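# Restock two shelves with desk spares using mobile arm

## Task

Every one of the six low shelves must finish holding exactly one cardboard box, one masking-tape roll and one yellow sponge, each resting directly on the shelf surface and not stacked on something else. Two shelves each lack a single item. Supply both missing items using spares taken from the desk, and leave every other spare where it is on the desk. The robot must not tip over or finish leaning, and an item only counts if it stays in place without the robot holding it.

## Robot and tools

Robot: TidyBot++, a single-arm mobile manipulator. The base is 0.54 m long, 0.50 m wide and 0.38 m tall, rolling on four driven casters. One seven-joint arm with a two-finger gripper sits on top; its shoulder is 0.12 m ahead of the base centre at 0.68 m height. Two cameras: base_camera and wrist_camera (the latter looks along the hand). The arm begins folded with the hand pointing down; folded, the hand reaches up to 0.08 m beyond the base front and the elbow is up to 1.15 m high.

Frames: the base frame has its origin on the floor beneath the base centre, x forward, y left, z up. hand_pose is reported in this frame and refers to the point halfway between the finger pads; its z axis runs out along the fingers, and the fingers move apart along its y axis. The odometry frame is the base frame as it was when the scene began. base_odometry heading is positive to the left, within -3.142 to 3.142; it counts wheel rotation only, so slip shows up as travel and drift of a few cm and several degrees builds up over many moves.

execute_actions: argument actions is a list holding one action or none (empty list = just report state and pictures). An action may contain base, joints, or both, plus optional speeds; its motions begin together. base holds exactly one key, each a relative offset from where the base currently is, not a pose: translate_m (metres, -2 to 2, forward positive), strafe_m (metres, -2 to 2, left positive), rotate_rad (radians, -6.3 to 6.3, counter-clockwise from above positive). A base move needing over 8.667 s at its top speed is rejected. joints is a dictionary of absolute targets by joint name, in radians except the gripper: joint_1_rad (any angle; turns the arm about vertical, positive is clockwise from above, opposite to rotate_rad), joint_2_rad shoulder -2.249 to 2.249, joint_3_rad any angle, joint_4_rad elbow -2.579 to 2.579, joint_5_rad any angle, joint_6_rad wrist -2.099 to 2.099, joint_7_rad any angle (hand pointing down: positive is counter-clockwise from above; at 1.57 the fingers open toward robot left/right), gripper_pos 0 (open) to 1 (closed). Completion tolerance is ±0.039 for joints 1-4, ±0.056 for 5-7, ±0.03 for the gripper. Unlimited joints take the short way; for bigger turns send steps under half a revolution. speeds optionally caps top speed for this action: translate_m and strafe_m 0.05 to 0.5 m/s, rotate_rad 0.1 to 1.57 rad/s (the maximum is the default). Any unknown key or out-of-range number rejects the call and nothing moves. Omitted joints or base may still be driving toward an older target. No action runs beyond 15 s. cameras: list of base_camera, wrist_camera or all; omitted/null means all, [] means none.

Arm geometry: upper arm 0.42 m, forearm 0.31 m, hand 0.31 m to the hand point. With joint_1_rad 0, joint_3_rad 3.14, joint_5_rad 0 the arm lies in the base's x-z plane. Tilt from vertical (forward positive): upper arm = j2, forearm = j2 - j4, hand = j2 - j4 - j6. Forward reach from the shoulder is the sum of length·sin(tilt), height the sum of length·cos(tilt). A downward-pointing hand reaches at most about 0.94 m high, and only near the base. Finger gap is roughly 85·(1 - gripper_pos) mm; closed fingertips extend about 20 mm past the hand point. Arm joints move up to 1.39 rad/s (1.22 for joints 5-7).

wait: seconds, 0 to 10; commands nothing and returns state plus pictures. zoom_image: camera (base_camera or wrist_camera) and region [x0, y0, x1, y1] in pixels of that camera's most recent full image, origin top-left, no larger than 504×504. finished_scene: scene, the integer number of the current scene; it closes the scene irreversibly after the last command has been held, reports success, and the result gives the next task if any.

Result lines: base_status and joint_status report how each commanded motion ended: done, off_target (resting short, maybe still pushing), contact_stop, time_out, not_followed, limit_stop_at_motor_heat. For the base, done only means the wheels turned the commanded amount; a blocked base may read done yet be short. joint command not followed with a cause: line means a self-collision check withheld all arm targets (the gripper still acts); withheld targets may be retried later. joint_positions gives angles; hand_pose the hand; base_tilt in degrees (forward/right positive, ~1° fixed bias); motor_effort is percent of max with bracketed peak, noisy. on_its_own lists uncommanded changes; pictures names image order. Gripper at 1 reading done means empty hand; off_target means something is held. Warnings: ARM HIT, MOTOR HOT (60 °C), OVER-TEMPERATURE FAULT (75 °C, arm sags), torque fault (arm frozen 10 s, rest of call skipped).

Practical cautions: friction leaves joints a bit off; correct by sending last command + (wanted - read). When carrying something, never command a joint to its read angle, as the arm will sag further. hand_pose may be off 1-2 cm; trust images. Don't drive the base with the arm snagged high (≈0.8 m+) or push sideways on a raised hand: tipping risk; retract or back off to recover. Avoid driving the arm into furniture, dropping or slamming objects, and knocking items off shelves. Keep loads brief to limit heating. Objects may occasionally be nudged by outside forces; check before finishing.

Each tool is called after "Emit:" as name(argument=value, ...), one argument or row to a line, values as JSON.

## Session

Emit:
execute_actions(
  actions=[],
)

Scene clock: 0.00 s.
base_odometry: x=+0.000 y=+0.000 heading=+0.000 (m, m, rad; odometry frame)
base_tilt: forward=-0.2 right=+0.0 (deg)
base_status: not commanded
joint_positions: joint_1_rad=+0.042 joint_2_rad=-0.388 joint_3_rad=+3.100 joint_4_rad=-2.498 joint_5_rad=-0.033 joint_6_rad=-0.827 joint_7_rad=+1.574 gripper_pos=+0.000
joint_status: not commanded
motor_effort: joint_1_rad=+0 joint_2_rad=-1 joint_3_rad=+0 joint_4_rad=+18 joint_5_rad=-1 joint_6_rad=+1 joint_7_rad=+0 (%)
hand_pose: x=+0.2922 y=+0.0071 z=+0.6047 quat_wxyz=(-0.005, +0.995, -0.009, +0.102) (m; base frame)
pictures: base_camera, wrist_camera
Images, in order (width x height): base_camera 644x364, wrist_camera 644x476.

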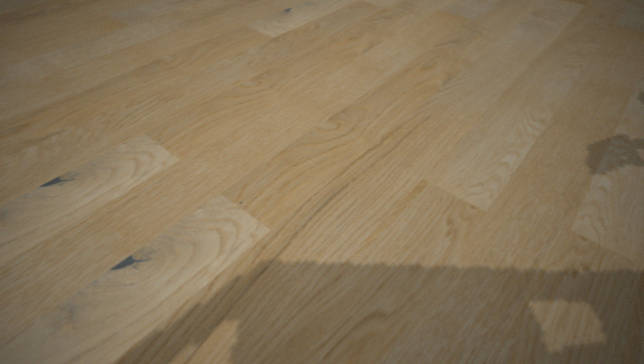

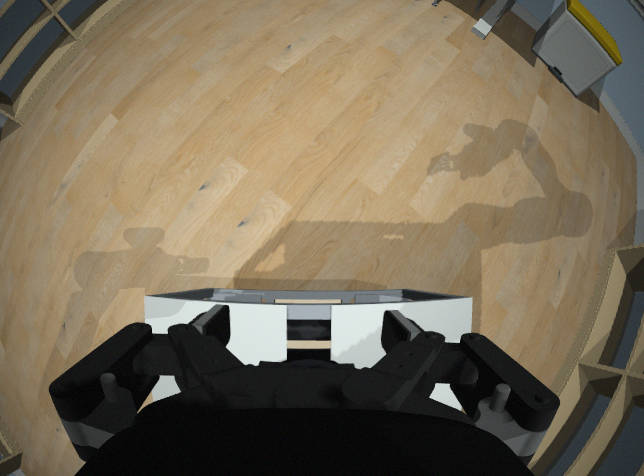

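Fisheye. Raise and survey.

Emit:
execute_actions(
  actions=[
    {"joints":{"joint_2_rad":-0.2,"joint_4_rad":-0.9,"joint_6_rad":-1.4}},
  ],
  cameras=["wrist_camera"],
)

Emit:
execute_actions(
  actions=[
    {"base":{"rotate_rad":1.57}},
  ],
  cameras=["wrist_camera"],
)

Emit:
execute_actions(
  actions=[
    {"base":{"rotate_rad":1.57}},
  ],
  cameras=["wrist_camera"],
)

Emit:
execute_actions(
  actions=[
    {"base":{"rotate_rad":1.57}},
  ],
  cameras=["wrist_camera"],
)

Scene clock: 5.23 s.
base_odometry: x=+0.000 y=+0.000 heading=+0.000 (m, m, rad; odometry frame)
base_tilt: forward=-0.2 right=+0.0 (deg)
base_status: not commanded
joint_positions: joint_1_rad=+0.042 joint_2_rad=-0.217 joint_3_rad=+3.100 joint_4_rad=-0.909 joint_5_rad=-0.033 joint_6_rad=-1.348 joint_7_rad=+1.574 gripper_pos=+0.000
joint_status: all done
motor_effort: joint_1_rad=+0(1) joint_2_rad=-7(10) joint_3_rad=+0(0) joint_4_rad=+18(23) joint_5_rad=-1(1) joint_6_rad=+8(8) joint_7_rad=+0(0) (%)
hand_pose: x=+0.5061 y=+0.0155 z=+1.1940 quat_wxyz=(-0.010, +0.852, +0.009, +0.523) (m; base frame)
pictures: wrist_camera
Images, in order (width x height): wrist_camera 644x476.

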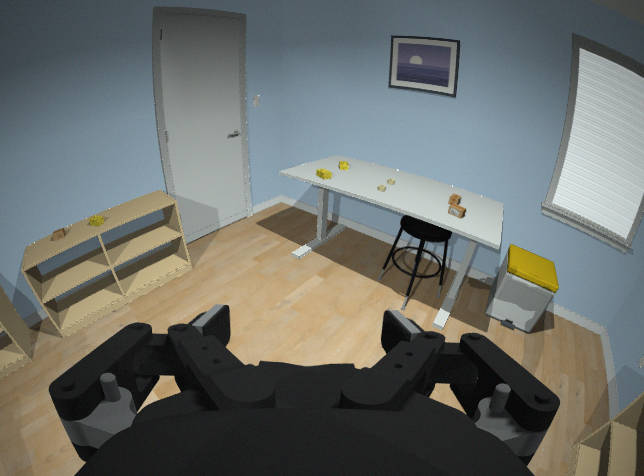

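Scene clock: 7.53 s.
base_odometry: x=+0.000 y=+0.000 heading=+1.569 (m, m, rad; odometry frame)
base_tilt: forward=-0.2 right=+0.0 (deg)
base_status: done
joint_positions: joint_1_rad=+0.042 joint_2_rad=-0.201 joint_3_rad=+3.100 joint_4_rad=-0.909 joint_5_rad=-0.033 joint_6_rad=-1.348 joint_7_rad=+1.574 gripper_pos=+0.000
joint_status: not commanded
motor_effort: joint_1_rad=+0(1) joint_2_rad=-8(10) joint_3_rad=+0(1) joint_4_rad=+19(20) joint_5_rad=+0(0) joint_6_rad=+8(8) joint_7_rad=+0(0) (%)
hand_pose: x=+0.5143 y=+0.0152 z=+1.1877 quat_wxyz=(-0.011, +0.856, +0.008, +0.516) (m; base frame)
pictures: wrist_camera
Images, in order (width x height): wrist_camera 644x476.

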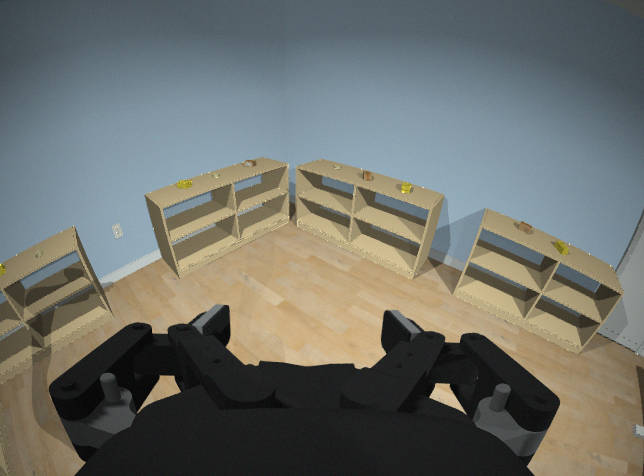

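Scene clock: 9.83 s.
base_odometry: x=+0.000 y=+0.000 heading=+3.139 (m, m, rad; odometry frame)
base_tilt: forward=-0.2 right=+0.0 (deg)
base_status: done
joint_positions: joint_1_rad=+0.042 joint_2_rad=-0.200 joint_3_rad=+3.099 joint_4_rad=-0.909 joint_5_rad=-0.033 joint_6_rad=-1.348 joint_7_rad=+1.574 gripper_pos=+0.000
joint_status: not commanded
motor_effort: joint_1_rad=+0(1) joint_2_rad=-8(10) joint_3_rad=+0(2) joint_4_rad=+18(19) joint_5_rad=-1(1) joint_6_rad=+8(8) joint_7_rad=+0(0) (%)
hand_pose: x=+0.5147 y=+0.0153 z=+1.1874 quat_wxyz=(-0.011, +0.856, +0.009, +0.516) (m; base frame)
pictures: wrist_camera
Images, in order (width x height): wrist_camera 644x476.

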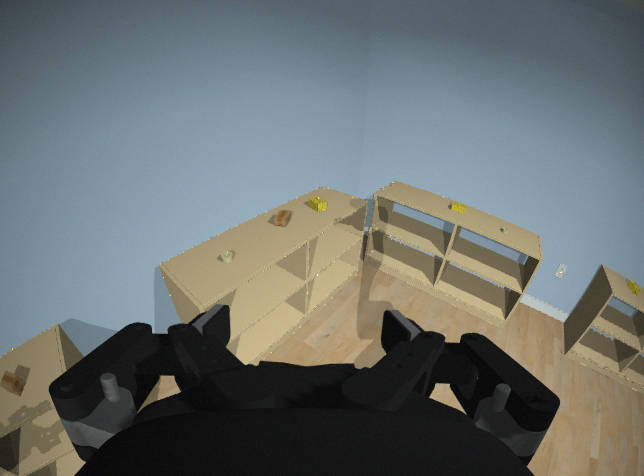

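Scene clock: 12.13 s.
base_odometry: x=+0.000 y=+0.000 heading=-1.575 (m, m, rad; odometry frame)
base_tilt: forward=-0.2 right=+0.0 (deg)
base_status: done
joint_positions: joint_1_rad=+0.042 joint_2_rad=-0.200 joint_3_rad=+3.099 joint_4_rad=-0.909 joint_5_rad=-0.033 joint_6_rad=-1.348 joint_7_rad=+1.574 gripper_pos=+0.000
joint_status: not commanded
motor_effort: joint_1_rad=+1(1) joint_2_rad=-8(10) joint_3_rad=+0(2) joint_4_rad=+19(19) joint_5_rad=-1(2) joint_6_rad=+8(8) joint_7_rad=+0(0) (%)
hand_pose: x=+0.5150 y=+0.0153 z=+1.1871 quat_wxyz=(-0.011, +0.857, +0.009, +0.516) (m; base frame)
pictures: wrist_camera
Images, in order (width x height): wrist_camera 644x476.

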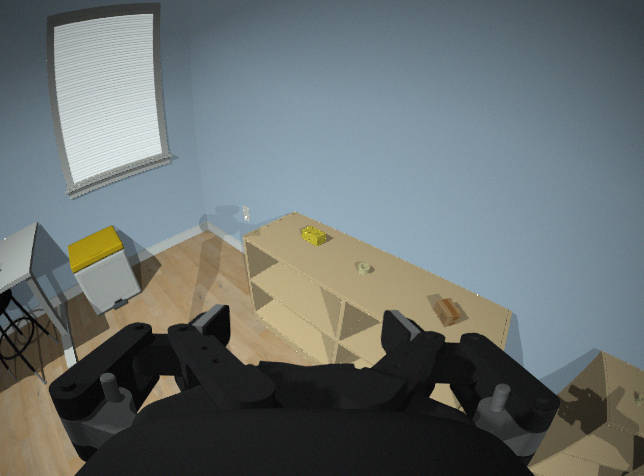

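Emit:
execute_actions(
  actions=[
    {"base":{"rotate_rad":0.85}},
  ],
  cameras=[],
)

Emit:
execute_actions(
  actions=[
    {"base":{"strafe_m":0.4},"joints":{"joint_1_rad":0,"joint_3_rad":3.14,"joint_5_rad":0,"joint_2_rad":0.3,"joint_4_rad":-0.7,"joint_6_rad":-2.05}},
  ],
  cameras=[],
)

Emit:
execute_actions(
  actions=[
    {"base":{"translate_m":0.8}},
  ],
)

Scene clock: 16.10 s.
base_odometry: x=+0.000 y=+0.000 heading=-0.726 (m, m, rad; odometry frame)
base_tilt: forward=-0.2 right=+0.0 (deg)
base_status: done
joint_positions: joint_1_rad=+0.042 joint_2_rad=-0.200 joint_3_rad=+3.099 joint_4_rad=-0.909 joint_5_rad=-0.033 joint_6_rad=-1.348 joint_7_rad=+1.574 gripper_pos=+0.000
joint_status: not commanded
motor_effort: joint_1_rad=+0(0) joint_2_rad=-8(10) joint_3_rad=+0(2) joint_4_rad=+19(19) joint_5_rad=-1(2) joint_6_rad=+9(8) joint_7_rad=+0(0) (%)
hand_pose: x=+0.5150 y=+0.0153 z=+1.1871 quat_wxyz=(-0.011, +0.857, +0.009, +0.516) (m; base frame)
pictures: none
No camera images: the call's "cameras" was empty. Leave "cameras" out to get every camera's image.

Scene clock: 18.37 s.
base_odometry: x=+0.265 y=+0.300 heading=-0.725 (m, m, rad; odometry frame)
base_tilt: forward=-0.2 right=+0.0 (deg)
base_status: done
joint_positions: joint_1_rad=+0.007 joint_2_rad=+0.302 joint_3_rad=+3.122 joint_4_rad=-0.713 joint_5_rad=-0.022 joint_6_rad=-2.001 joint_7_rad=+1.574 gripper_pos=+0.000
joint_status: all done
motor_effort: joint_1_rad=+0(2) joint_2_rad=-24(27) joint_3_rad=+0(1) joint_4_rad=+17(20) joint_5_rad=+0(1) joint_6_rad=+1(9) joint_7_rad=+0(0) (%)
hand_pose: x=+0.5500 y=+0.0111 z=+0.9406 quat_wxyz=(-0.013, +0.998, +0.013, +0.063) (m; base frame)
pictures: none
No camera images: the call's "cameras" was empty. Leave "cameras" out to get every camera's image.

Scene clock: 21.33 s.
base_odometry: x=+0.864 y=-0.231 heading=-0.725 (m, m, rad; odometry frame)
base_tilt: forward=-0.2 right=+0.0 (deg)
base_status: done
joint_positions: joint_1_rad=+0.007 joint_2_rad=+0.302 joint_3_rad=+3.122 joint_4_rad=-0.710 joint_5_rad=-0.021 joint_6_rad=-2.002 joint_7_rad=+1.574 gripper_pos=+0.000
joint_status: not commanded
motor_effort: joint_1_rad=+0(0) joint_2_rad=-24(27) joint_3_rad=-1(1) joint_4_rad=+17(18) joint_5_rad=-1(1) joint_6_rad=+0(1) joint_7_rad=+0(0) (%)
hand_pose: x=+0.5498 y=+0.0106 z=+0.9414 quat_wxyz=(-0.012, +0.998, +0.012, +0.063) (m; base frame)
pictures: base_camera, wrist_camera
Images, in order (width x height): base_camera 644x364, wrist_camera 644x476.

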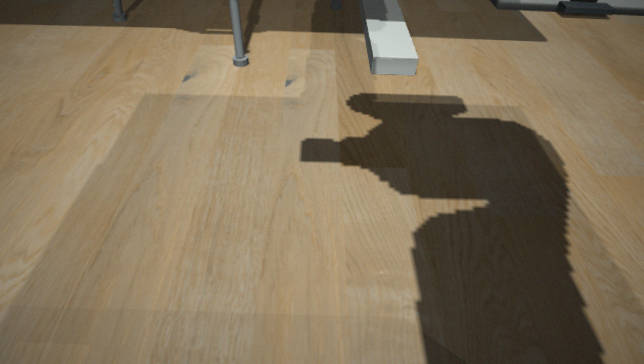

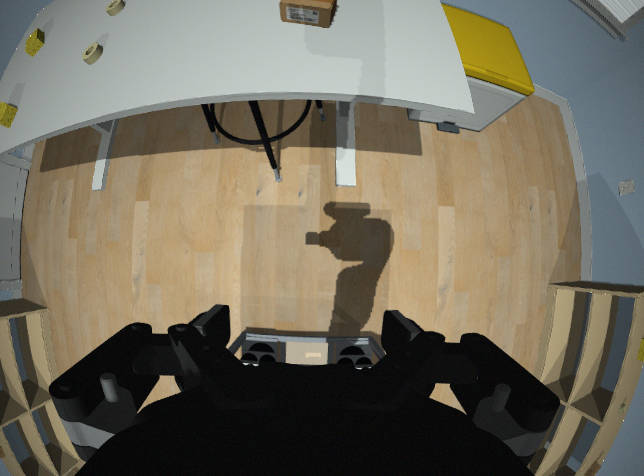

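Emit:
execute_actions(
  actions=[
    {"base":{"translate_m":0.45}},
  ],
)

Scene clock: 24.73 s.
base_odometry: x=+1.202 y=-0.529 heading=-0.724 (m, m, rad; odometry frame)
base_tilt: forward=-0.2 right=+0.0 (deg)
base_status: done
joint_positions: joint_1_rad=+0.007 joint_2_rad=+0.306 joint_3_rad=+3.123 joint_4_rad=-0.709 joint_5_rad=-0.021 joint_6_rad=-2.003 joint_7_rad=+1.574 gripper_pos=+0.000
joint_status: not commanded
motor_effort: joint_1_rad=+0(2) joint_2_rad=-24(27) joint_3_rad=-1(1) joint_4_rad=+17(19) joint_5_rad=-1(1) joint_6_rad=+1(1) joint_7_rad=+0(0) (%)
hand_pose: x=+0.5508 y=+0.0106 z=+0.9400 quat_wxyz=(-0.012, +0.998, +0.012, +0.062) (m; base frame)
pictures: base_camera, wrist_camera
Images, in order (width x height): base_camera 644x364, wrist_camera 644x476.

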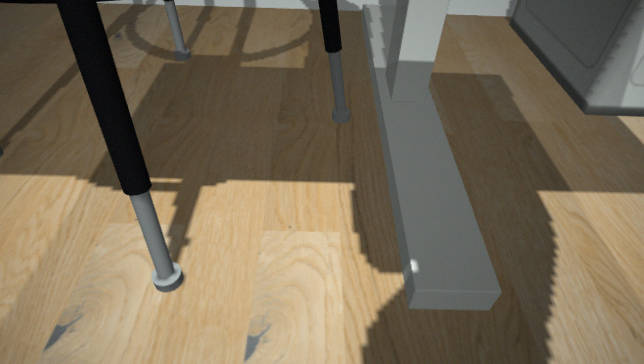

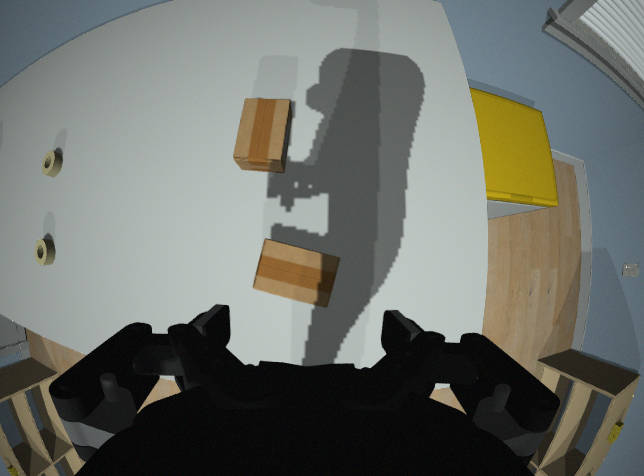

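Emit:
execute_actions(
  actions=[
    {"joints":{"joint_2_rad":0.4,"joint_4_rad":-0.87,"joint_6_rad":-1.84,"joint_7_rad":-0.29}},
  ],
  cameras=["wrist_camera"],
)

Scene clock: 28.40 s.
base_odometry: x=+1.202 y=-0.529 heading=-0.724 (m, m, rad; odometry frame)
base_tilt: forward=-0.2 right=+0.0 (deg)
base_status: not commanded
joint_positions: joint_1_rad=+0.007 joint_2_rad=+0.391 joint_3_rad=+3.123 joint_4_rad=-0.860 joint_5_rad=-0.021 joint_6_rad=-1.889 joint_7_rad=-0.277 gripper_pos=+0.000
joint_status: all done
motor_effort: joint_1_rad=+0(1) joint_2_rad=-28(28) joint_3_rad=-1(1) joint_4_rad=+18(18) joint_5_rad=-1(1) joint_6_rad=-1(1) joint_7_rad=+0(0) (%)
hand_pose: x=+0.5779 y=+0.0111 z=+0.8588 quat_wxyz=(-0.009, +0.610, -0.793, -0.010) (m; base frame)
pictures: wrist_camera
Images, in order (width x height): wrist_camera 644x476.

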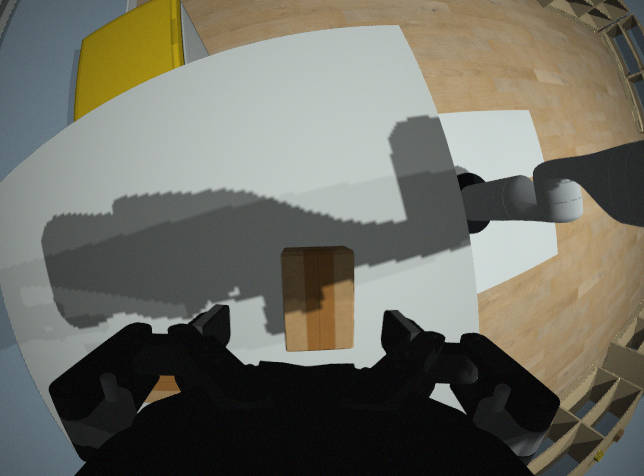

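Emit:
execute_actions(
  actions=[
    {"joints":{"joint_2_rad":0.33,"joint_4_rad":-1.26,"joint_6_rad":-1.5}},
  ],
  cameras=["wrist_camera"],
)

Emit:
execute_actions(
  actions=[
    {"joints":{"gripper_pos":1}},
  ],
  cameras=["wrist_camera"],
)

Emit:
execute_actions(
  actions=[
    {"joints":{"joint_4_rad":-0.9,"joint_6_rad":-1.9,"joint_7_rad":1.57}},
  ],
  cameras=["wrist_camera"],
)

Scene clock: 31.77 s.
base_odometry: x=+1.202 y=-0.529 heading=-0.724 (m, m, rad; odometry frame)
base_tilt: forward=-0.2 right=+0.0 (deg)
base_status: not commanded
joint_positions: joint_1_rad=+0.007 joint_2_rad=+0.345 joint_3_rad=+3.123 joint_4_rad=-1.250 joint_5_rad=-0.021 joint_6_rad=-1.550 joint_7_rad=-0.277 gripper_pos=+0.000
joint_status: all done
motor_effort: joint_1_rad=+0(0) joint_2_rad=-27(28) joint_3_rad=-1(1) joint_4_rad=+19(20) joint_5_rad=-1(1) joint_6_rad=-1(1) joint_7_rad=+0(0) (%)
hand_pose: x=+0.5739 y=+0.0123 z=+0.7589 quat_wxyz=(-0.006, +0.607, -0.795, -0.012) (m; base frame)
pictures: wrist_camera
Images, in order (width x height): wrist_camera 644x476.

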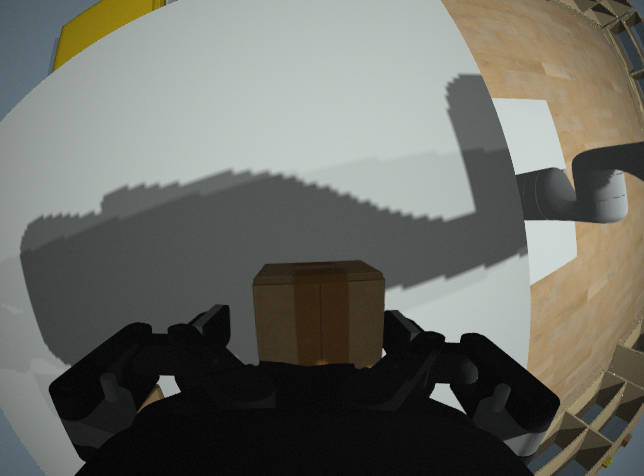

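Scene clock: 32.87 s.
base_odometry: x=+1.202 y=-0.529 heading=-0.724 (m, m, rad; odometry frame)
base_tilt: forward=-0.2 right=+0.0 (deg)
base_status: not commanded
joint_positions: joint_1_rad=+0.007 joint_2_rad=+0.336 joint_3_rad=+3.123 joint_4_rad=-1.253 joint_5_rad=-0.021 joint_6_rad=-1.550 joint_7_rad=-0.277 gripper_pos=+0.345
joint_status: gripper_pos off_target (ended at +0.345, target +1.000)
motor_effort: joint_1_rad=+0(1) joint_2_rad=-27(28) joint_3_rad=-1(1) joint_4_rad=+20(20) joint_5_rad=+0(0) joint_6_rad=-1(1) joint_7_rad=+0(0) (%)
hand_pose: x=+0.5724 y=+0.0123 z=+0.7620 quat_wxyz=(-0.009, +0.607, -0.795, -0.010) (m; base frame)
pictures: wrist_camera
Images, in order (width x height): wrist_camera 644x476.

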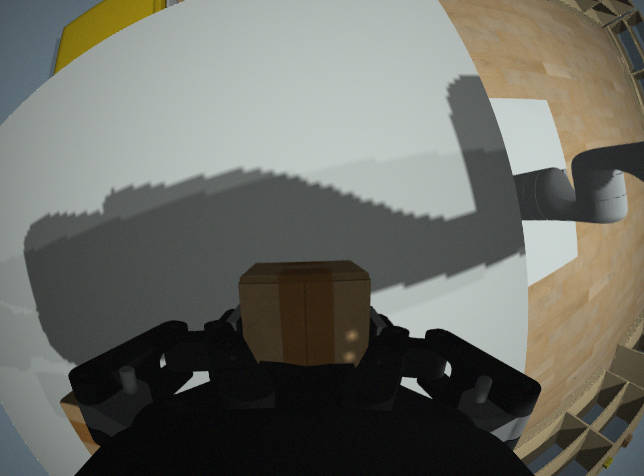

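Scene clock: 34.93 s.
base_odometry: x=+1.202 y=-0.529 heading=-0.724 (m, m, rad; odometry frame)
base_tilt: forward=-0.1 right=+0.0 (deg)
base_status: not commanded
joint_positions: joint_1_rad=+0.007 joint_2_rad=+0.336 joint_3_rad=+3.123 joint_4_rad=-0.911 joint_5_rad=-0.021 joint_6_rad=-1.851 joint_7_rad=+1.553 gripper_pos=+0.345
joint_status: all done
motor_effort: joint_1_rad=+0(1) joint_2_rad=-27(28) joint_3_rad=-1(1) joint_4_rad=+19(20) joint_5_rad=-1(1) joint_6_rad=+0(0) joint_7_rad=+0(0) (%)
hand_pose: x=+0.5689 y=+0.0113 z=+0.8682 quat_wxyz=(-0.013, +1.000, -0.001, +0.021) (m; base frame)
pictures: wrist_camera
Images, in order (width x height): wrist_camera 644x476.

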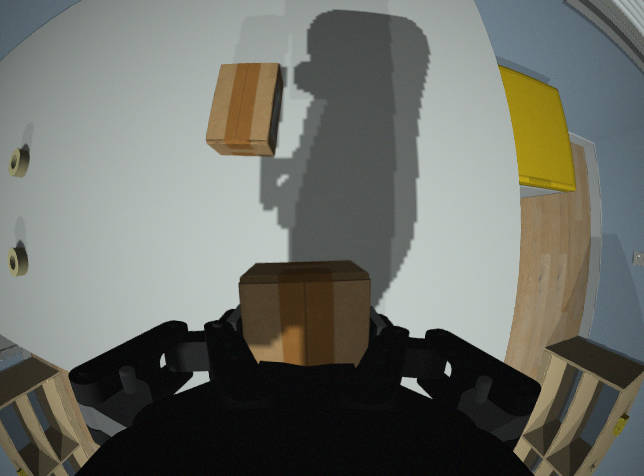

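Emit:
execute_actions(
  actions=[
    {"base":{"translate_m":-2}},
  ],
  cameras=[],
)

Emit:
execute_actions(
  actions=[
    {"base":{"rotate_rad":3.16}},
  ],
  cameras=[],
)

Emit:
execute_actions(
  actions=[
    {"base":{"strafe_m":0.6}},
  ],
)

Scene clock: 42.10 s.
base_odometry: x=-0.296 y=+0.797 heading=-0.724 (m, m, rad; odometry frame)
base_tilt: forward=-0.2 right=+0.0 (deg)
base_status: done
joint_positions: joint_1_rad=+0.006 joint_2_rad=+0.333 joint_3_rad=+3.125 joint_4_rad=-0.910 joint_5_rad=-0.016 joint_6_rad=-1.854 joint_7_rad=+1.553 gripper_pos=+0.345
joint_status: not commanded
motor_effort: joint_1_rad=+0(4) joint_2_rad=-26(31) joint_3_rad=+0(3) joint_4_rad=+19(19) joint_5_rad=+0(3) joint_6_rad=+0(1) joint_7_rad=+0(0) (%)
hand_pose: x=+0.5677 y=+0.0095 z=+0.8696 quat_wxyz=(-0.011, +1.000, -0.002, +0.022) (m; base frame)
pictures: none
No camera images: the call's "cameras" was empty. Leave "cameras" out to get every camera's image.

Scene clock: 45.40 s.
base_odometry: x=-0.296 y=+0.797 heading=+2.435 (m, m, rad; odometry frame)
base_tilt: forward=-0.2 right=+0.0 (deg)
base_status: done
joint_positions: joint_1_rad=-0.002 joint_2_rad=+0.340 joint_3_rad=+3.131 joint_4_rad=-0.910 joint_5_rad=-0.015 joint_6_rad=-1.854 joint_7_rad=+1.553 gripper_pos=+0.345
joint_status: not commanded
motor_effort: joint_1_rad=+0(4) joint_2_rad=-27(31) joint_3_rad=-1(3) joint_4_rad=+19(19) joint_5_rad=-1(2) joint_6_rad=+0(2) joint_7_rad=+0(0) (%)
hand_pose: x=+0.5690 y=+0.0107 z=+0.8667 quat_wxyz=(-0.009, +1.000, -0.001, +0.019) (m; base frame)
pictures: none
No camera images: the call's "cameras" was empty. Leave "cameras" out to get every camera's image.

Scene clock: 47.97 s.
base_odometry: x=-0.685 y=+0.340 heading=+2.436 (m, m, rad; odometry frame)
base_tilt: forward=-0.2 right=+0.0 (deg)
base_status: done
joint_positions: joint_1_rad=-0.001 joint_2_rad=+0.340 joint_3_rad=+3.131 joint_4_rad=-0.910 joint_5_rad=-0.015 joint_6_rad=-1.854 joint_7_rad=+1.553 gripper_pos=+0.345
joint_status: not commanded
motor_effort: joint_1_rad=+1(4) joint_2_rad=-27(28) joint_3_rad=+0(2) joint_4_rad=+19(20) joint_5_rad=+0(0) joint_6_rad=+0(0) joint_7_rad=+0(0) (%)
hand_pose: x=+0.5690 y=+0.0100 z=+0.8667 quat_wxyz=(-0.009, +1.000, -0.002, +0.019) (m; base frame)
pictures: base_camera, wrist_camera
Images, in order (width x height): base_camera 644x364, wrist_camera 644x476.

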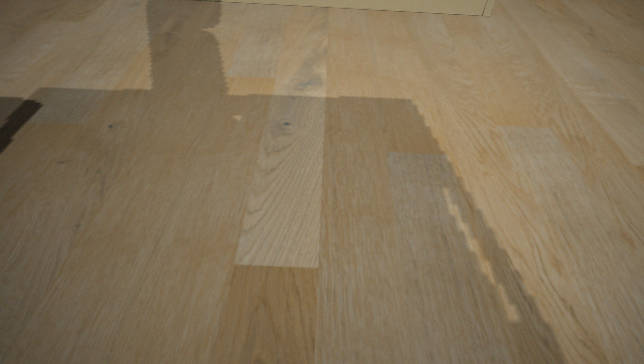

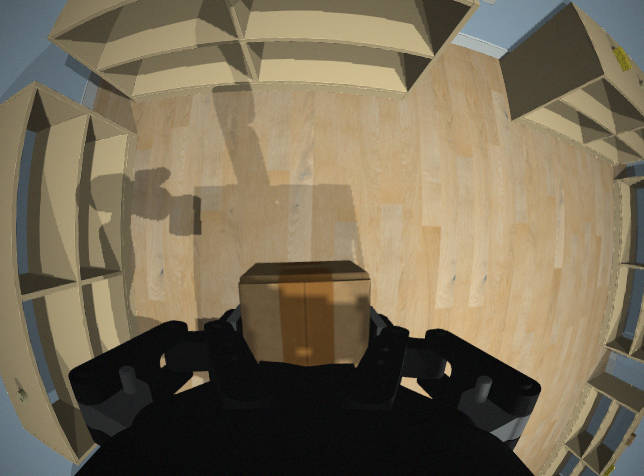

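Emit:
execute_actions(
  actions=[
    {"base":{"translate_m":0.72}},
  ],
)

Scene clock: 51.27 s.
base_odometry: x=-1.234 y=+0.806 heading=+2.437 (m, m, rad; odometry frame)
base_tilt: forward=-0.2 right=+0.0 (deg)
base_status: done
joint_positions: joint_1_rad=-0.001 joint_2_rad=+0.336 joint_3_rad=+3.131 joint_4_rad=-0.910 joint_5_rad=-0.015 joint_6_rad=-1.855 joint_7_rad=+1.553 gripper_pos=+0.345
joint_status: not commanded
motor_effort: joint_1_rad=+1(1) joint_2_rad=-26(29) joint_3_rad=-1(1) joint_4_rad=+18(20) joint_5_rad=-1(1) joint_6_rad=+0(1) joint_7_rad=+0(0) (%)
hand_pose: x=+0.5681 y=+0.0100 z=+0.8684 quat_wxyz=(-0.009, +1.000, -0.001, +0.020) (m; base frame)
pictures: base_camera, wrist_camera
Images, in order (width x height): base_camera 644x364, wrist_camera 644x476.

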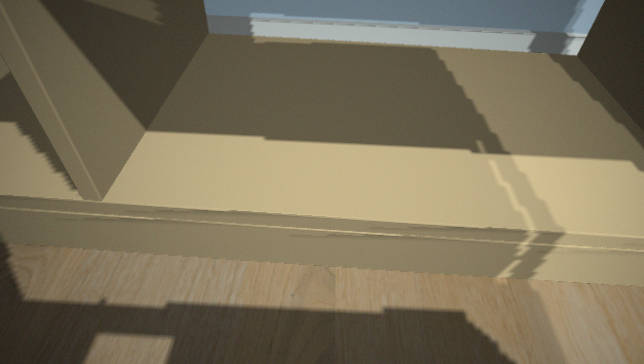

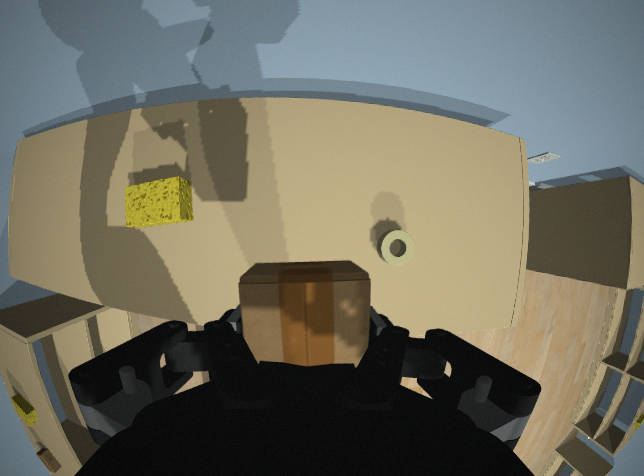

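Emit:
execute_actions(
  actions=[
    {"base":{"translate_m":0.09},"joints":{"joint_1_rad":-0.06,"joint_2_rad":0.36,"joint_4_rad":-1.43,"joint_6_rad":-1.32}},
  ],
  cameras=["wrist_camera"],
)

Emit:
execute_actions(
  actions=[
    {"joints":{"joint_2_rad":0.4,"joint_4_rad":-1.49,"joint_6_rad":-1.22}},
  ],
  cameras=["wrist_camera"],
)

Scene clock: 54.33 s.
base_odometry: x=-1.303 y=+0.864 heading=+2.437 (m, m, rad; odometry frame)
base_tilt: forward=-0.2 right=+0.0 (deg)
base_status: done
joint_positions: joint_1_rad=-0.043 joint_2_rad=+0.355 joint_3_rad=+3.131 joint_4_rad=-1.423 joint_5_rad=-0.015 joint_6_rad=-1.369 joint_7_rad=+1.553 gripper_pos=+0.345
joint_status: all done
motor_effort: joint_1_rad=+0(2) joint_2_rad=-27(29) joint_3_rad=+0(1) joint_4_rad=+20(21) joint_5_rad=-1(1) joint_6_rad=-1(1) joint_7_rad=+0(0) (%)
hand_pose: x=+0.5700 y=+0.0296 z=+0.7004 quat_wxyz=(-0.009, +1.000, +0.016, -0.003) (m; base frame)
pictures: wrist_camera
Images, in order (width x height): wrist_camera 644x476.

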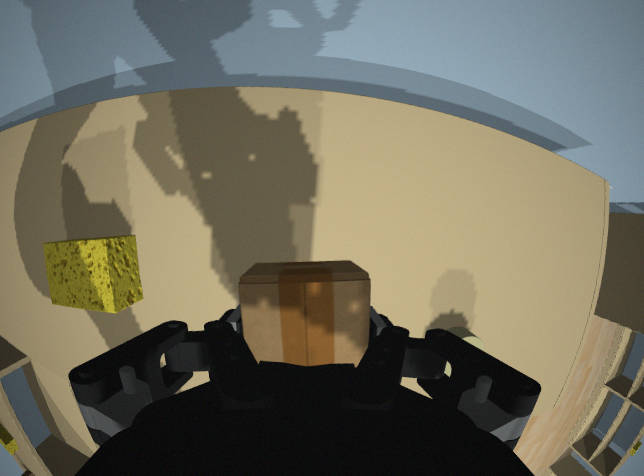

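Scene clock: 55.23 s.
base_odometry: x=-1.303 y=+0.864 heading=+2.437 (m, m, rad; odometry frame)
base_tilt: forward=-0.2 right=+0.0 (deg)
base_status: not commanded
joint_positions: joint_1_rad=-0.043 joint_2_rad=+0.399 joint_3_rad=+3.131 joint_4_rad=-1.485 joint_5_rad=-0.015 joint_6_rad=-1.267 joint_7_rad=+1.553 gripper_pos=+0.345
joint_status: all done
motor_effort: joint_1_rad=+0(1) joint_2_rad=-28(29) joint_3_rad=+0(1) joint_4_rad=+19(19) joint_5_rad=-1(1) joint_6_rad=+0(0) joint_7_rad=+0(0) (%)
hand_pose: x=+0.5778 y=+0.0300 z=+0.6614 quat_wxyz=(-0.009, +1.000, +0.015, -0.005) (m; base frame)
pictures: wrist_camera
Images, in order (width x height): wrist_camera 644x476.

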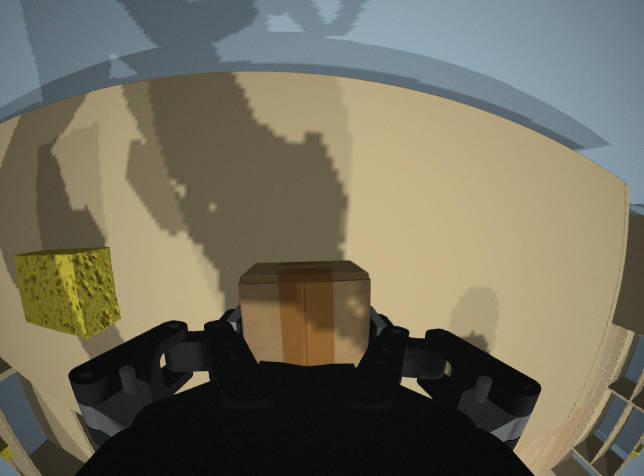

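Emit:
execute_actions(
  actions=[
    {"joints":{"joint_2_rad":0.43,"joint_4_rad":-1.54,"joint_6_rad":-1.13}},
  ],
  cameras=["wrist_camera"],
)

Scene clock: 56.97 s.
base_odometry: x=-1.302 y=+0.864 heading=+2.437 (m, m, rad; odometry frame)
base_tilt: forward=-0.2 right=+0.0 (deg)
base_status: not commanded
joint_positions: joint_1_rad=-0.043 joint_2_rad=+0.401 joint_3_rad=+3.131 joint_4_rad=-1.517 joint_5_rad=-0.014 joint_6_rad=-1.186 joint_7_rad=+1.553 gripper_pos=+0.345
joint_status: joint_6_rad off_target (ended at -1.186, target -1.130); the others done
motor_effort: joint_1_rad=+0(1) joint_2_rad=-24(28) joint_3_rad=-1(1) joint_4_rad=+16(18) joint_5_rad=-1(2) joint_6_rad=+2(3) joint_7_rad=+0(1) (%)
hand_pose: x=+0.5896 y=+0.0305 z=+0.6513 quat_wxyz=(-0.009, +1.000, +0.015, +0.018) (m; base frame)
pictures: wrist_camera
Images, in order (width x height): wrist_camera 644x476.

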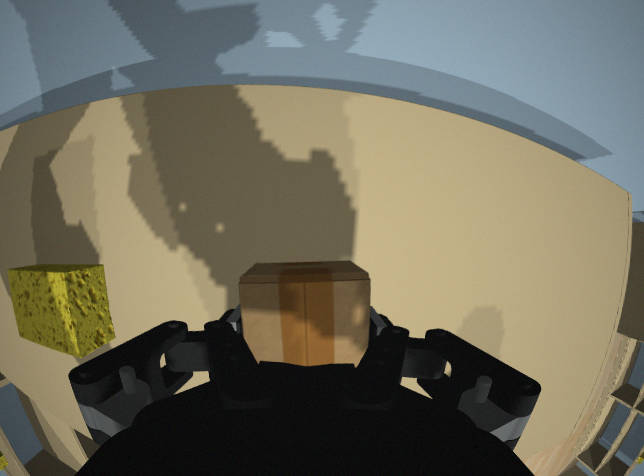

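Emit:
execute_actions(
  actions=[
    {"joints":{"gripper_pos":0,"joint_2_rad":0.4,"joint_4_rad":-1.51}},
  ],
  cameras=[],
)

Emit:
execute_actions(
  actions=[
    {"joints":{"joint_1_rad":0,"joint_4_rad":-0.85,"joint_6_rad":-1.93}},
  ],
  cameras=["wrist_camera"],
)

Emit:
execute_actions(
  actions=[
    {"base":{"translate_m":-1.4}},
  ],
  cameras=[],
)

Emit:
execute_actions(
  actions=[
    {"base":{"strafe_m":-1.1}},
  ],
  cameras=[],
)

Emit:
execute_actions(
  actions=[
    {"base":{"rotate_rad":-3.14}},
  ],
  cameras=[],
)

Emit:
execute_actions(
  actions=[
    {"base":{"translate_m":1.35}},
  ],
)

Scene clock: 62.07 s.
base_odometry: x=-1.302 y=+0.864 heading=+2.437 (m, m, rad; odometry frame)
base_tilt: forward=-0.2 right=+0.0 (deg)
base_status: not commanded
joint_positions: joint_1_rad=-0.044 joint_2_rad=+0.401 joint_3_rad=+3.131 joint_4_rad=-1.515 joint_5_rad=-0.014 joint_6_rad=-1.182 joint_7_rad=+1.553 gripper_pos=+0.000
joint_status: all done
motor_effort: joint_1_rad=+0(0) joint_2_rad=-28(29) joint_3_rad=-1(1) joint_4_rad=+19(18) joint_5_rad=-1(2) joint_6_rad=+0(2) joint_7_rad=+0(0) (%)
hand_pose: x=+0.5917 y=+0.0307 z=+0.6522 quat_wxyz=(-0.009, +1.000, +0.015, +0.022) (m; base frame)
pictures: none
No camera images: the call's "cameras" was empty. Leave "cameras" out to get every camera's image.

Scene clock: 64.00 s.
base_odometry: x=-1.302 y=+0.864 heading=+2.437 (m, m, rad; odometry frame)
base_tilt: forward=-0.2 right=+0.0 (deg)
base_status: not commanded
joint_positions: joint_1_rad=-0.017 joint_2_rad=+0.401 joint_3_rad=+3.131 joint_4_rad=-0.859 joint_5_rad=-0.014 joint_6_rad=-1.882 joint_7_rad=+1.553 gripper_pos=+0.000
joint_status: all done
motor_effort: joint_1_rad=+1(1) joint_2_rad=-28(30) joint_3_rad=-1(1) joint_4_rad=+19(20) joint_5_rad=-1(1) joint_6_rad=-1(0) joint_7_rad=+0(0) (%)
hand_pose: x=+0.5819 y=+0.0171 z=+0.8542 quat_wxyz=(-0.009, +1.000, +0.006, +0.000) (m; base frame)
pictures: wrist_camera
Images, in order (width x height): wrist_camera 644x476.

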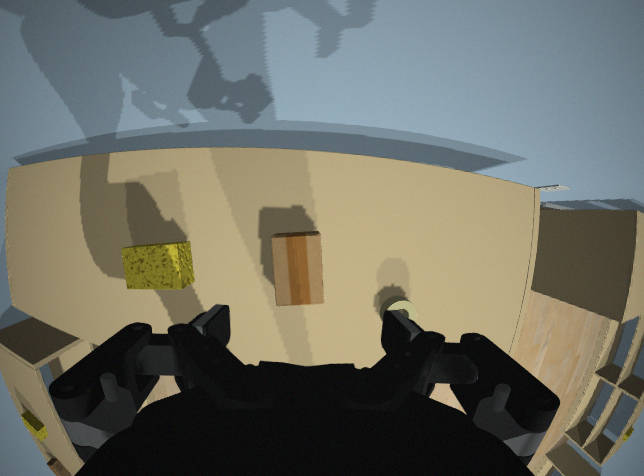

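Scene clock: 68.17 s.
base_odometry: x=-0.236 y=-0.043 heading=+2.437 (m, m, rad; odometry frame)
base_tilt: forward=-0.2 right=+0.0 (deg)
base_status: done
joint_positions: joint_1_rad=-0.010 joint_2_rad=+0.400 joint_3_rad=+3.132 joint_4_rad=-0.859 joint_5_rad=-0.013 joint_6_rad=-1.884 joint_7_rad=+1.553 gripper_pos=+0.000
joint_status: not commanded
motor_effort: joint_1_rad=+0(4) joint_2_rad=-28(31) joint_3_rad=+0(2) joint_4_rad=+18(20) joint_5_rad=-1(2) joint_6_rad=+0(1) joint_7_rad=+0(0) (%)
hand_pose: x=+0.5815 y=+0.0134 z=+0.8547 quat_wxyz=(-0.008, +1.000, +0.002, +0.000) (m; base frame)
pictures: none
No camera images: the call's "cameras" was empty. Leave "cameras" out to get every camera's image.

Scene clock: 71.73 s.
base_odometry: x=+0.477 y=+0.794 heading=+2.437 (m, m, rad; odometry frame)
base_tilt: forward=-0.2 right=+0.0 (deg)
base_status: done
joint_positions: joint_1_rad=-0.003 joint_2_rad=+0.400 joint_3_rad=+3.132 joint_4_rad=-0.859 joint_5_rad=-0.013 joint_6_rad=-1.884 joint_7_rad=+1.553 gripper_pos=+0.000
joint_status: not commanded
motor_effort: joint_1_rad=+0(4) joint_2_rad=-28(29) joint_3_rad=-1(2) joint_4_rad=+19(19) joint_5_rad=-1(1) joint_6_rad=-1(1) joint_7_rad=+0(0) (%)
hand_pose: x=+0.5816 y=+0.0103 z=+0.8547 quat_wxyz=(-0.008, +1.000, -0.001, +0.000) (m; base frame)
pictures: none
No camera images: the call's "cameras" was empty. Leave "cameras" out to get every camera's image.

Scene clock: 75.03 s.
base_odometry: x=+0.477 y=+0.795 heading=-0.703 (m, m, rad; odometry frame)
base_tilt: forward=-0.2 right=+0.0 (deg)
base_status: done
joint_positions: joint_1_rad=+0.003 joint_2_rad=+0.407 joint_3_rad=+3.133 joint_4_rad=-0.859 joint_5_rad=-0.013 joint_6_rad=-1.884 joint_7_rad=+1.553 gripper_pos=+0.000
joint_status: not commanded
motor_effort: joint_1_rad=+1(5) joint_2_rad=-28(32) joint_3_rad=+0(2) joint_4_rad=+19(20) joint_5_rad=-1(1) joint_6_rad=-1(2) joint_7_rad=+0(0) (%)
hand_pose: x=+0.5828 y=+0.0067 z=+0.8516 quat_wxyz=(-0.008, +1.000, -0.005, -0.004) (m; base frame)
pictures: none
No camera images: the call's "cameras" was empty. Leave "cameras" out to get every camera's image.

Scene clock: 79.10 s.
base_odometry: x=+1.506 y=-0.079 heading=-0.704 (m, m, rad; odometry frame)
base_tilt: forward=-0.2 right=+0.0 (deg)
base_status: done
joint_positions: joint_1_rad=+0.003 joint_2_rad=+0.403 joint_3_rad=+3.133 joint_4_rad=-0.858 joint_5_rad=-0.013 joint_6_rad=-1.884 joint_7_rad=+1.553 gripper_pos=+0.000
joint_status: not commanded
motor_effort: joint_1_rad=+0(1) joint_2_rad=-28(31) joint_3_rad=-1(1) joint_4_rad=+19(19) joint_5_rad=-1(0) joint_6_rad=-1(1) joint_7_rad=+0(0) (%)
hand_pose: x=+0.5821 y=+0.0067 z=+0.8536 quat_wxyz=(-0.008, +1.000, -0.005, -0.002) (m; base frame)
pictures: base_camera, wrist_camera
Images, in order (width x height): base_camera 644x364, wrist_camera 644x476.

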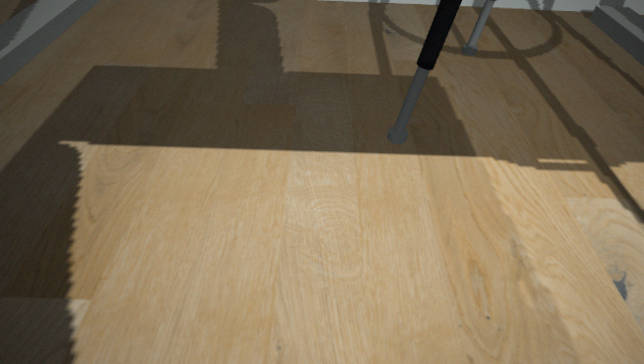

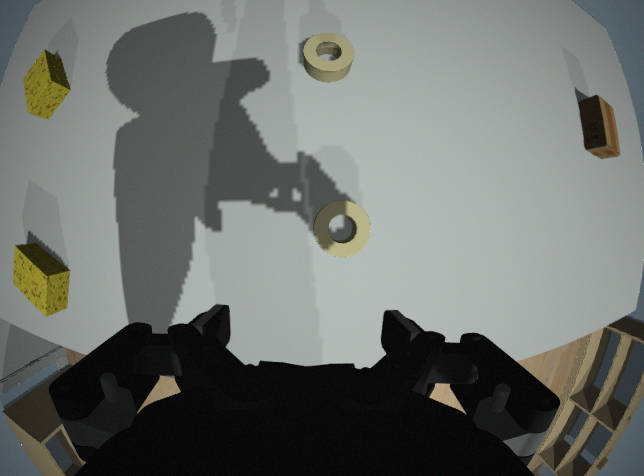

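Emit:
execute_actions(
  actions=[
    {"base":{"translate_m":0.065},"joints":{"joint_1_rad":0.09}},
  ],
  cameras=[],
)

Emit:
execute_actions(
  actions=[
    {"joints":{"joint_2_rad":0.33,"joint_4_rad":-1.29,"joint_6_rad":-1.47}},
  ],
  cameras=["wrist_camera"],
)

Scene clock: 82.67 s.
base_odometry: x=+1.556 y=-0.122 heading=-0.704 (m, m, rad; odometry frame)
base_tilt: forward=-0.2 right=+0.0 (deg)
base_status: done
joint_positions: joint_1_rad=+0.085 joint_2_rad=+0.405 joint_3_rad=+3.134 joint_4_rad=-0.858 joint_5_rad=-0.013 joint_6_rad=-1.884 joint_7_rad=+1.553 gripper_pos=+0.000
joint_status: all done
motor_effort: joint_1_rad=+0(2) joint_2_rad=-29(31) joint_3_rad=-1(2) joint_4_rad=+18(19) joint_5_rad=-1(1) joint_6_rad=-1(1) joint_7_rad=+0(0) (%)
hand_pose: x=+0.5815 y=-0.0312 z=+0.8525 quat_wxyz=(-0.008, +0.999, -0.046, -0.003) (m; base frame)
pictures: none
No camera images: the call's "cameras" was empty. Leave "cameras" out to get every camera's image.

Scene clock: 84.27 s.
base_odometry: x=+1.556 y=-0.122 heading=-0.704 (m, m, rad; odometry frame)
base_tilt: forward=-0.2 right=+0.0 (deg)
base_status: not commanded
joint_positions: joint_1_rad=+0.085 joint_2_rad=+0.345 joint_3_rad=+3.134 joint_4_rad=-1.281 joint_5_rad=-0.013 joint_6_rad=-1.520 joint_7_rad=+1.553 gripper_pos=+0.000
joint_status: all done
motor_effort: joint_1_rad=+1(1) joint_2_rad=-27(29) joint_3_rad=+0(1) joint_4_rad=+20(19) joint_5_rad=+0(1) joint_6_rad=-1(2) joint_7_rad=+0(0) (%)
hand_pose: x=+0.5729 y=-0.0299 z=+0.7492 quat_wxyz=(-0.008, +0.999, -0.048, -0.002) (m; base frame)
pictures: wrist_camera
Images, in order (width x height): wrist_camera 644x476.

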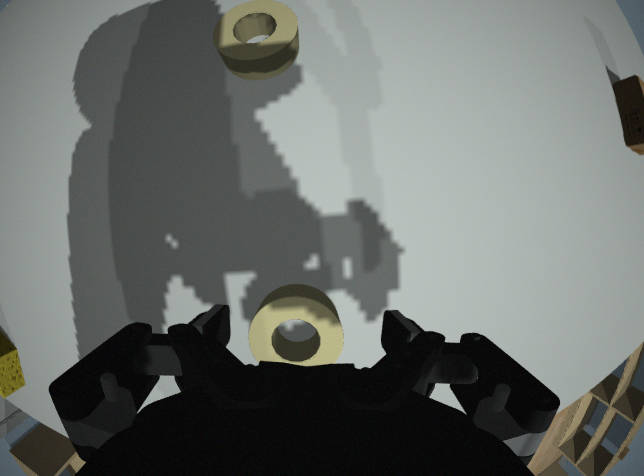

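Emit:
execute_actions(
  actions=[
    {"joints":{"joint_4_rad":-1.33,"joint_6_rad":-1.43,"gripper_pos":1}},
  ],
  cameras=[],
)

Emit:
execute_actions(
  actions=[
    {"joints":{"joint_1_rad":0,"joint_4_rad":-0.9,"joint_6_rad":-1.9}},
  ],
  cameras=["wrist_camera"],
)

Emit:
execute_actions(
  actions=[
    {"base":{"translate_m":-0.55}},
  ],
  cameras=[],
)

Emit:
execute_actions(
  actions=[
    {"base":{"rotate_rad":1.57}},
  ],
)

Scene clock: 86.90 s.
base_odometry: x=+1.556 y=-0.122 heading=-0.704 (m, m, rad; odometry frame)
base_tilt: forward=-0.2 right=+0.0 (deg)
base_status: not commanded
joint_positions: joint_1_rad=+0.085 joint_2_rad=+0.327 joint_3_rad=+3.134 joint_4_rad=-1.319 joint_5_rad=-0.012 joint_6_rad=-1.479 joint_7_rad=+1.553 gripper_pos=+0.486
joint_status: gripper_pos off_target (ended at +0.486, target +1.000); the others done
motor_effort: joint_1_rad=+0(1) joint_2_rad=-24(27) joint_3_rad=-1(2) joint_4_rad=+17(20) joint_5_rad=-1(3) joint_6_rad=-1(1) joint_7_rad=+0(0) (%)
hand_pose: x=+0.5719 y=-0.0303 z=+0.7455 quat_wxyz=(-0.007, +0.999, -0.048, +0.009) (m; base frame)
pictures: none
No camera images: the call's "cameras" was empty. Leave "cameras" out to get every camera's image.

Scene clock: 88.50 s.
base_odometry: x=+1.556 y=-0.122 heading=-0.704 (m, m, rad; odometry frame)
base_tilt: forward=-0.2 right=+0.0 (deg)
base_status: not commanded
joint_positions: joint_1_rad=+0.016 joint_2_rad=+0.330 joint_3_rad=+3.134 joint_4_rad=-0.910 joint_5_rad=-0.012 joint_6_rad=-1.851 joint_7_rad=+1.553 gripper_pos=+0.486
joint_status: all done
motor_effort: joint_1_rad=+1(0) joint_2_rad=-26(28) joint_3_rad=+0(1) joint_4_rad=+20(21) joint_5_rad=-1(1) joint_6_rad=+0(1) joint_7_rad=+0(0) (%)
hand_pose: x=+0.5682 y=+0.0005 z=+0.8710 quat_wxyz=(-0.007, +1.000, -0.012, +0.025) (m; base frame)
pictures: wrist_camera
Images, in order (width x height): wrist_camera 644x476.

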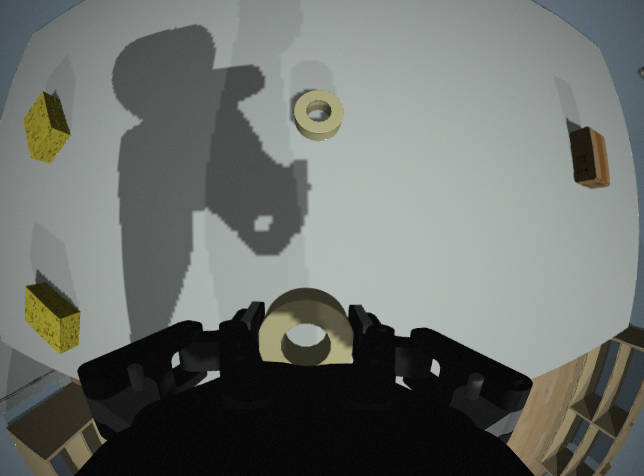

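Scene clock: 91.03 s.
base_odometry: x=+1.137 y=+0.235 heading=-0.705 (m, m, rad; odometry frame)
base_tilt: forward=-0.2 right=+0.0 (deg)
base_status: done
joint_positions: joint_1_rad=+0.012 joint_2_rad=+0.326 joint_3_rad=+3.134 joint_4_rad=-0.909 joint_5_rad=-0.012 joint_6_rad=-1.854 joint_7_rad=+1.553 gripper_pos=+0.486
joint_status: not commanded
motor_effort: joint_1_rad=+0(4) joint_2_rad=-26(30) joint_3_rad=+0(2) joint_4_rad=+19(20) joint_5_rad=+0(1) joint_6_rad=+0(1) joint_7_rad=+0(0) (%)
hand_pose: x=+0.5669 y=+0.0024 z=+0.8730 quat_wxyz=(-0.007, +1.000, -0.010, +0.026) (m; base frame)
pictures: none
No camera images: the call's "cameras" was empty. Leave "cameras" out to get every camera's image.

Scene clock: 93.33 s.
base_odometry: x=+1.137 y=+0.235 heading=+0.865 (m, m, rad; odometry frame)
base_tilt: forward=-0.1 right=+0.0 (deg)
base_status: done
joint_positions: joint_1_rad=-0.006 joint_2_rad=+0.336 joint_3_rad=+3.135 joint_4_rad=-0.909 joint_5_rad=-0.012 joint_6_rad=-1.854 joint_7_rad=+1.553 gripper_pos=+0.486
joint_status: not commanded
motor_effort: joint_1_rad=+0(4) joint_2_rad=-26(30) joint_3_rad=-1(2) joint_4_rad=+19(19) joint_5_rad=-1(2) joint_6_rad=+0(2) joint_7_rad=+0(0) (%)
hand_pose: x=+0.5686 y=+0.0099 z=+0.8687 quat_wxyz=(-0.007, +1.000, -0.001, +0.021) (m; base frame)
pictures: base_camera, wrist_camera
Images, in order (width x height): base_camera 644x364, wrist_camera 644x476.

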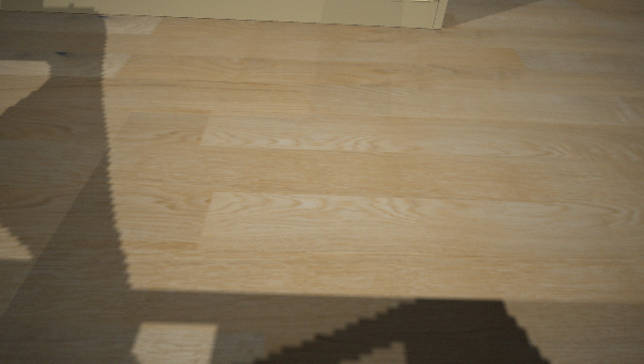

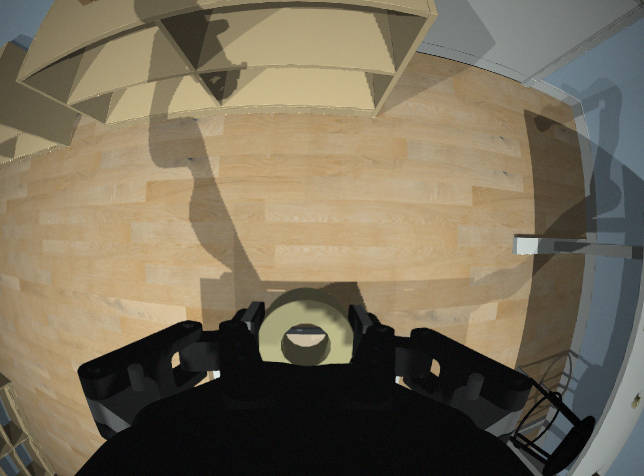

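Emit:
execute_actions(
  actions=[
    {"base":{"translate_m":0.71},"joints":{"joint_2_rad":0.36,"joint_4_rad":-1.43,"joint_6_rad":-1.32}},
  ],
  cameras=["wrist_camera"],
)

Emit:
execute_actions(
  actions=[
    {"joints":{"joint_2_rad":0.43,"joint_4_rad":-1.535,"joint_6_rad":-1.14}},
  ],
  cameras=[],
)

Emit:
execute_actions(
  actions=[
    {"joints":{"gripper_pos":0}},
  ],
  cameras=[],
)

Emit:
execute_actions(
  actions=[
    {"joints":{"joint_4_rad":-1.2,"joint_6_rad":-1.55}},
  ],
  cameras=["wrist_camera"],
)

Emit:
finished_scene(
  scene=1,
)

Scene clock: 98.73 s.
base_odometry: x=+1.597 y=+0.776 heading=+0.866 (m, m, rad; odometry frame)
base_tilt: forward=-0.2 right=+0.0 (deg)
base_status: done
joint_positions: joint_1_rad=-0.006 joint_2_rad=+0.355 joint_3_rad=+3.135 joint_4_rad=-1.422 joint_5_rad=-0.012 joint_6_rad=-1.365 joint_7_rad=+1.553 gripper_pos=+0.486
joint_status: all done
motor_effort: joint_1_rad=+0(1) joint_2_rad=-26(29) joint_3_rad=+0(1) joint_4_rad=+20(20) joint_5_rad=-1(1) joint_6_rad=-1(1) joint_7_rad=+0(0) (%)
hand_pose: x=+0.5726 y=+0.0104 z=+0.7005 quat_wxyz=(-0.007, +1.000, -0.004, +0.000) (m; base frame)
pictures: wrist_camera
Images, in order (width x height): wrist_camera 644x476.

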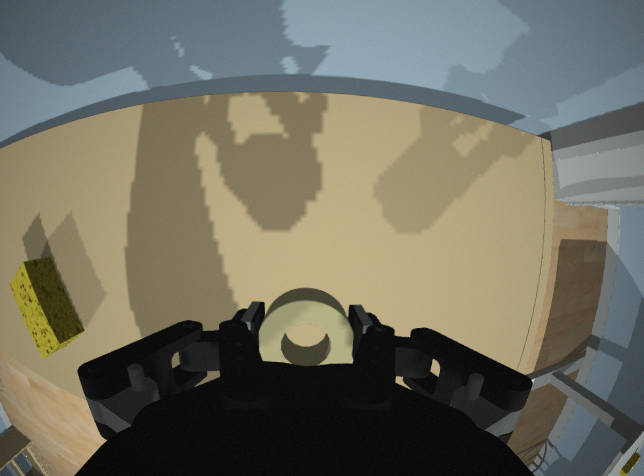

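Scene clock: 99.80 s.
base_odometry: x=+1.597 y=+0.776 heading=+0.866 (m, m, rad; odometry frame)
base_tilt: forward=-0.1 right=+0.0 (deg)
base_status: not commanded
joint_positions: joint_1_rad=-0.006 joint_2_rad=+0.425 joint_3_rad=+3.135 joint_4_rad=-1.529 joint_5_rad=-0.012 joint_6_rad=-1.188 joint_7_rad=+1.553 gripper_pos=+0.486
joint_status: all done
motor_effort: joint_1_rad=+0(1) joint_2_rad=-29(31) joint_3_rad=+0(1) joint_4_rad=+19(20) joint_5_rad=-1(0) joint_6_rad=-1(2) joint_7_rad=+0(0) (%)
hand_pose: x=+0.5838 y=+0.0104 z=+0.6362 quat_wxyz=(-0.007, +1.000, -0.005, +0.000) (m; base frame)
pictures: none
No camera images: the call's "cameras" was empty. Leave "cameras" out to get every camera's image.

Scene clock: 100.90 s.
base_odometry: x=+1.597 y=+0.776 heading=+0.866 (m, m, rad; odometry frame)
base_tilt: forward=-0.2 right=+0.0 (deg)
base_status: not commanded
joint_positions: joint_1_rad=-0.006 joint_2_rad=+0.425 joint_3_rad=+3.135 joint_4_rad=-1.529 joint_5_rad=-0.012 joint_6_rad=-1.188 joint_7_rad=+1.553 gripper_pos=+0.000
joint_status: all done
motor_effort: joint_1_rad=+0(1) joint_2_rad=-28(29) joint_3_rad=+0(1) joint_4_rad=+19(18) joint_5_rad=+0(1) joint_6_rad=+0(0) joint_7_rad=+0(0) (%)
hand_pose: x=+0.5838 y=+0.0104 z=+0.6362 quat_wxyz=(-0.007, +1.000, -0.005, +0.000) (m; base frame)
pictures: none
No camera images: the call's "cameras" was empty. Leave "cameras" out to get every camera's image.

Scene clock: 102.37 s.
base_odometry: x=+1.597 y=+0.776 heading=+0.866 (m, m, rad; odometry frame)
base_tilt: forward=-0.2 right=+0.0 (deg)
base_status: not commanded
joint_positions: joint_1_rad=-0.006 joint_2_rad=+0.425 joint_3_rad=+3.135 joint_4_rad=-1.210 joint_5_rad=-0.012 joint_6_rad=-1.501 joint_7_rad=+1.553 gripper_pos=+0.000
joint_status: all done
motor_effort: joint_1_rad=+0(0) joint_2_rad=-29(30) joint_3_rad=+0(0) joint_4_rad=+19(19) joint_5_rad=-1(1) joint_6_rad=+0(0) joint_7_rad=+0(0) (%)
hand_pose: x=+0.6079 y=+0.0107 z=+0.7338 quat_wxyz=(-0.007, +1.000, -0.003, +0.003) (m; base frame)
pictures: wrist_camera
Images, in order (width x height): wrist_camera 644x476.

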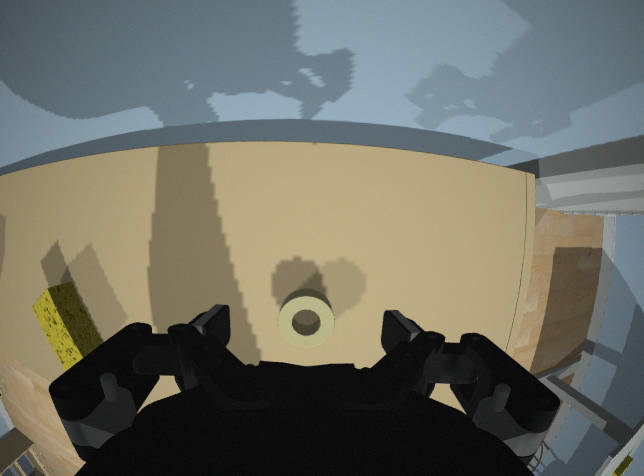

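The scene is finished: the task was done.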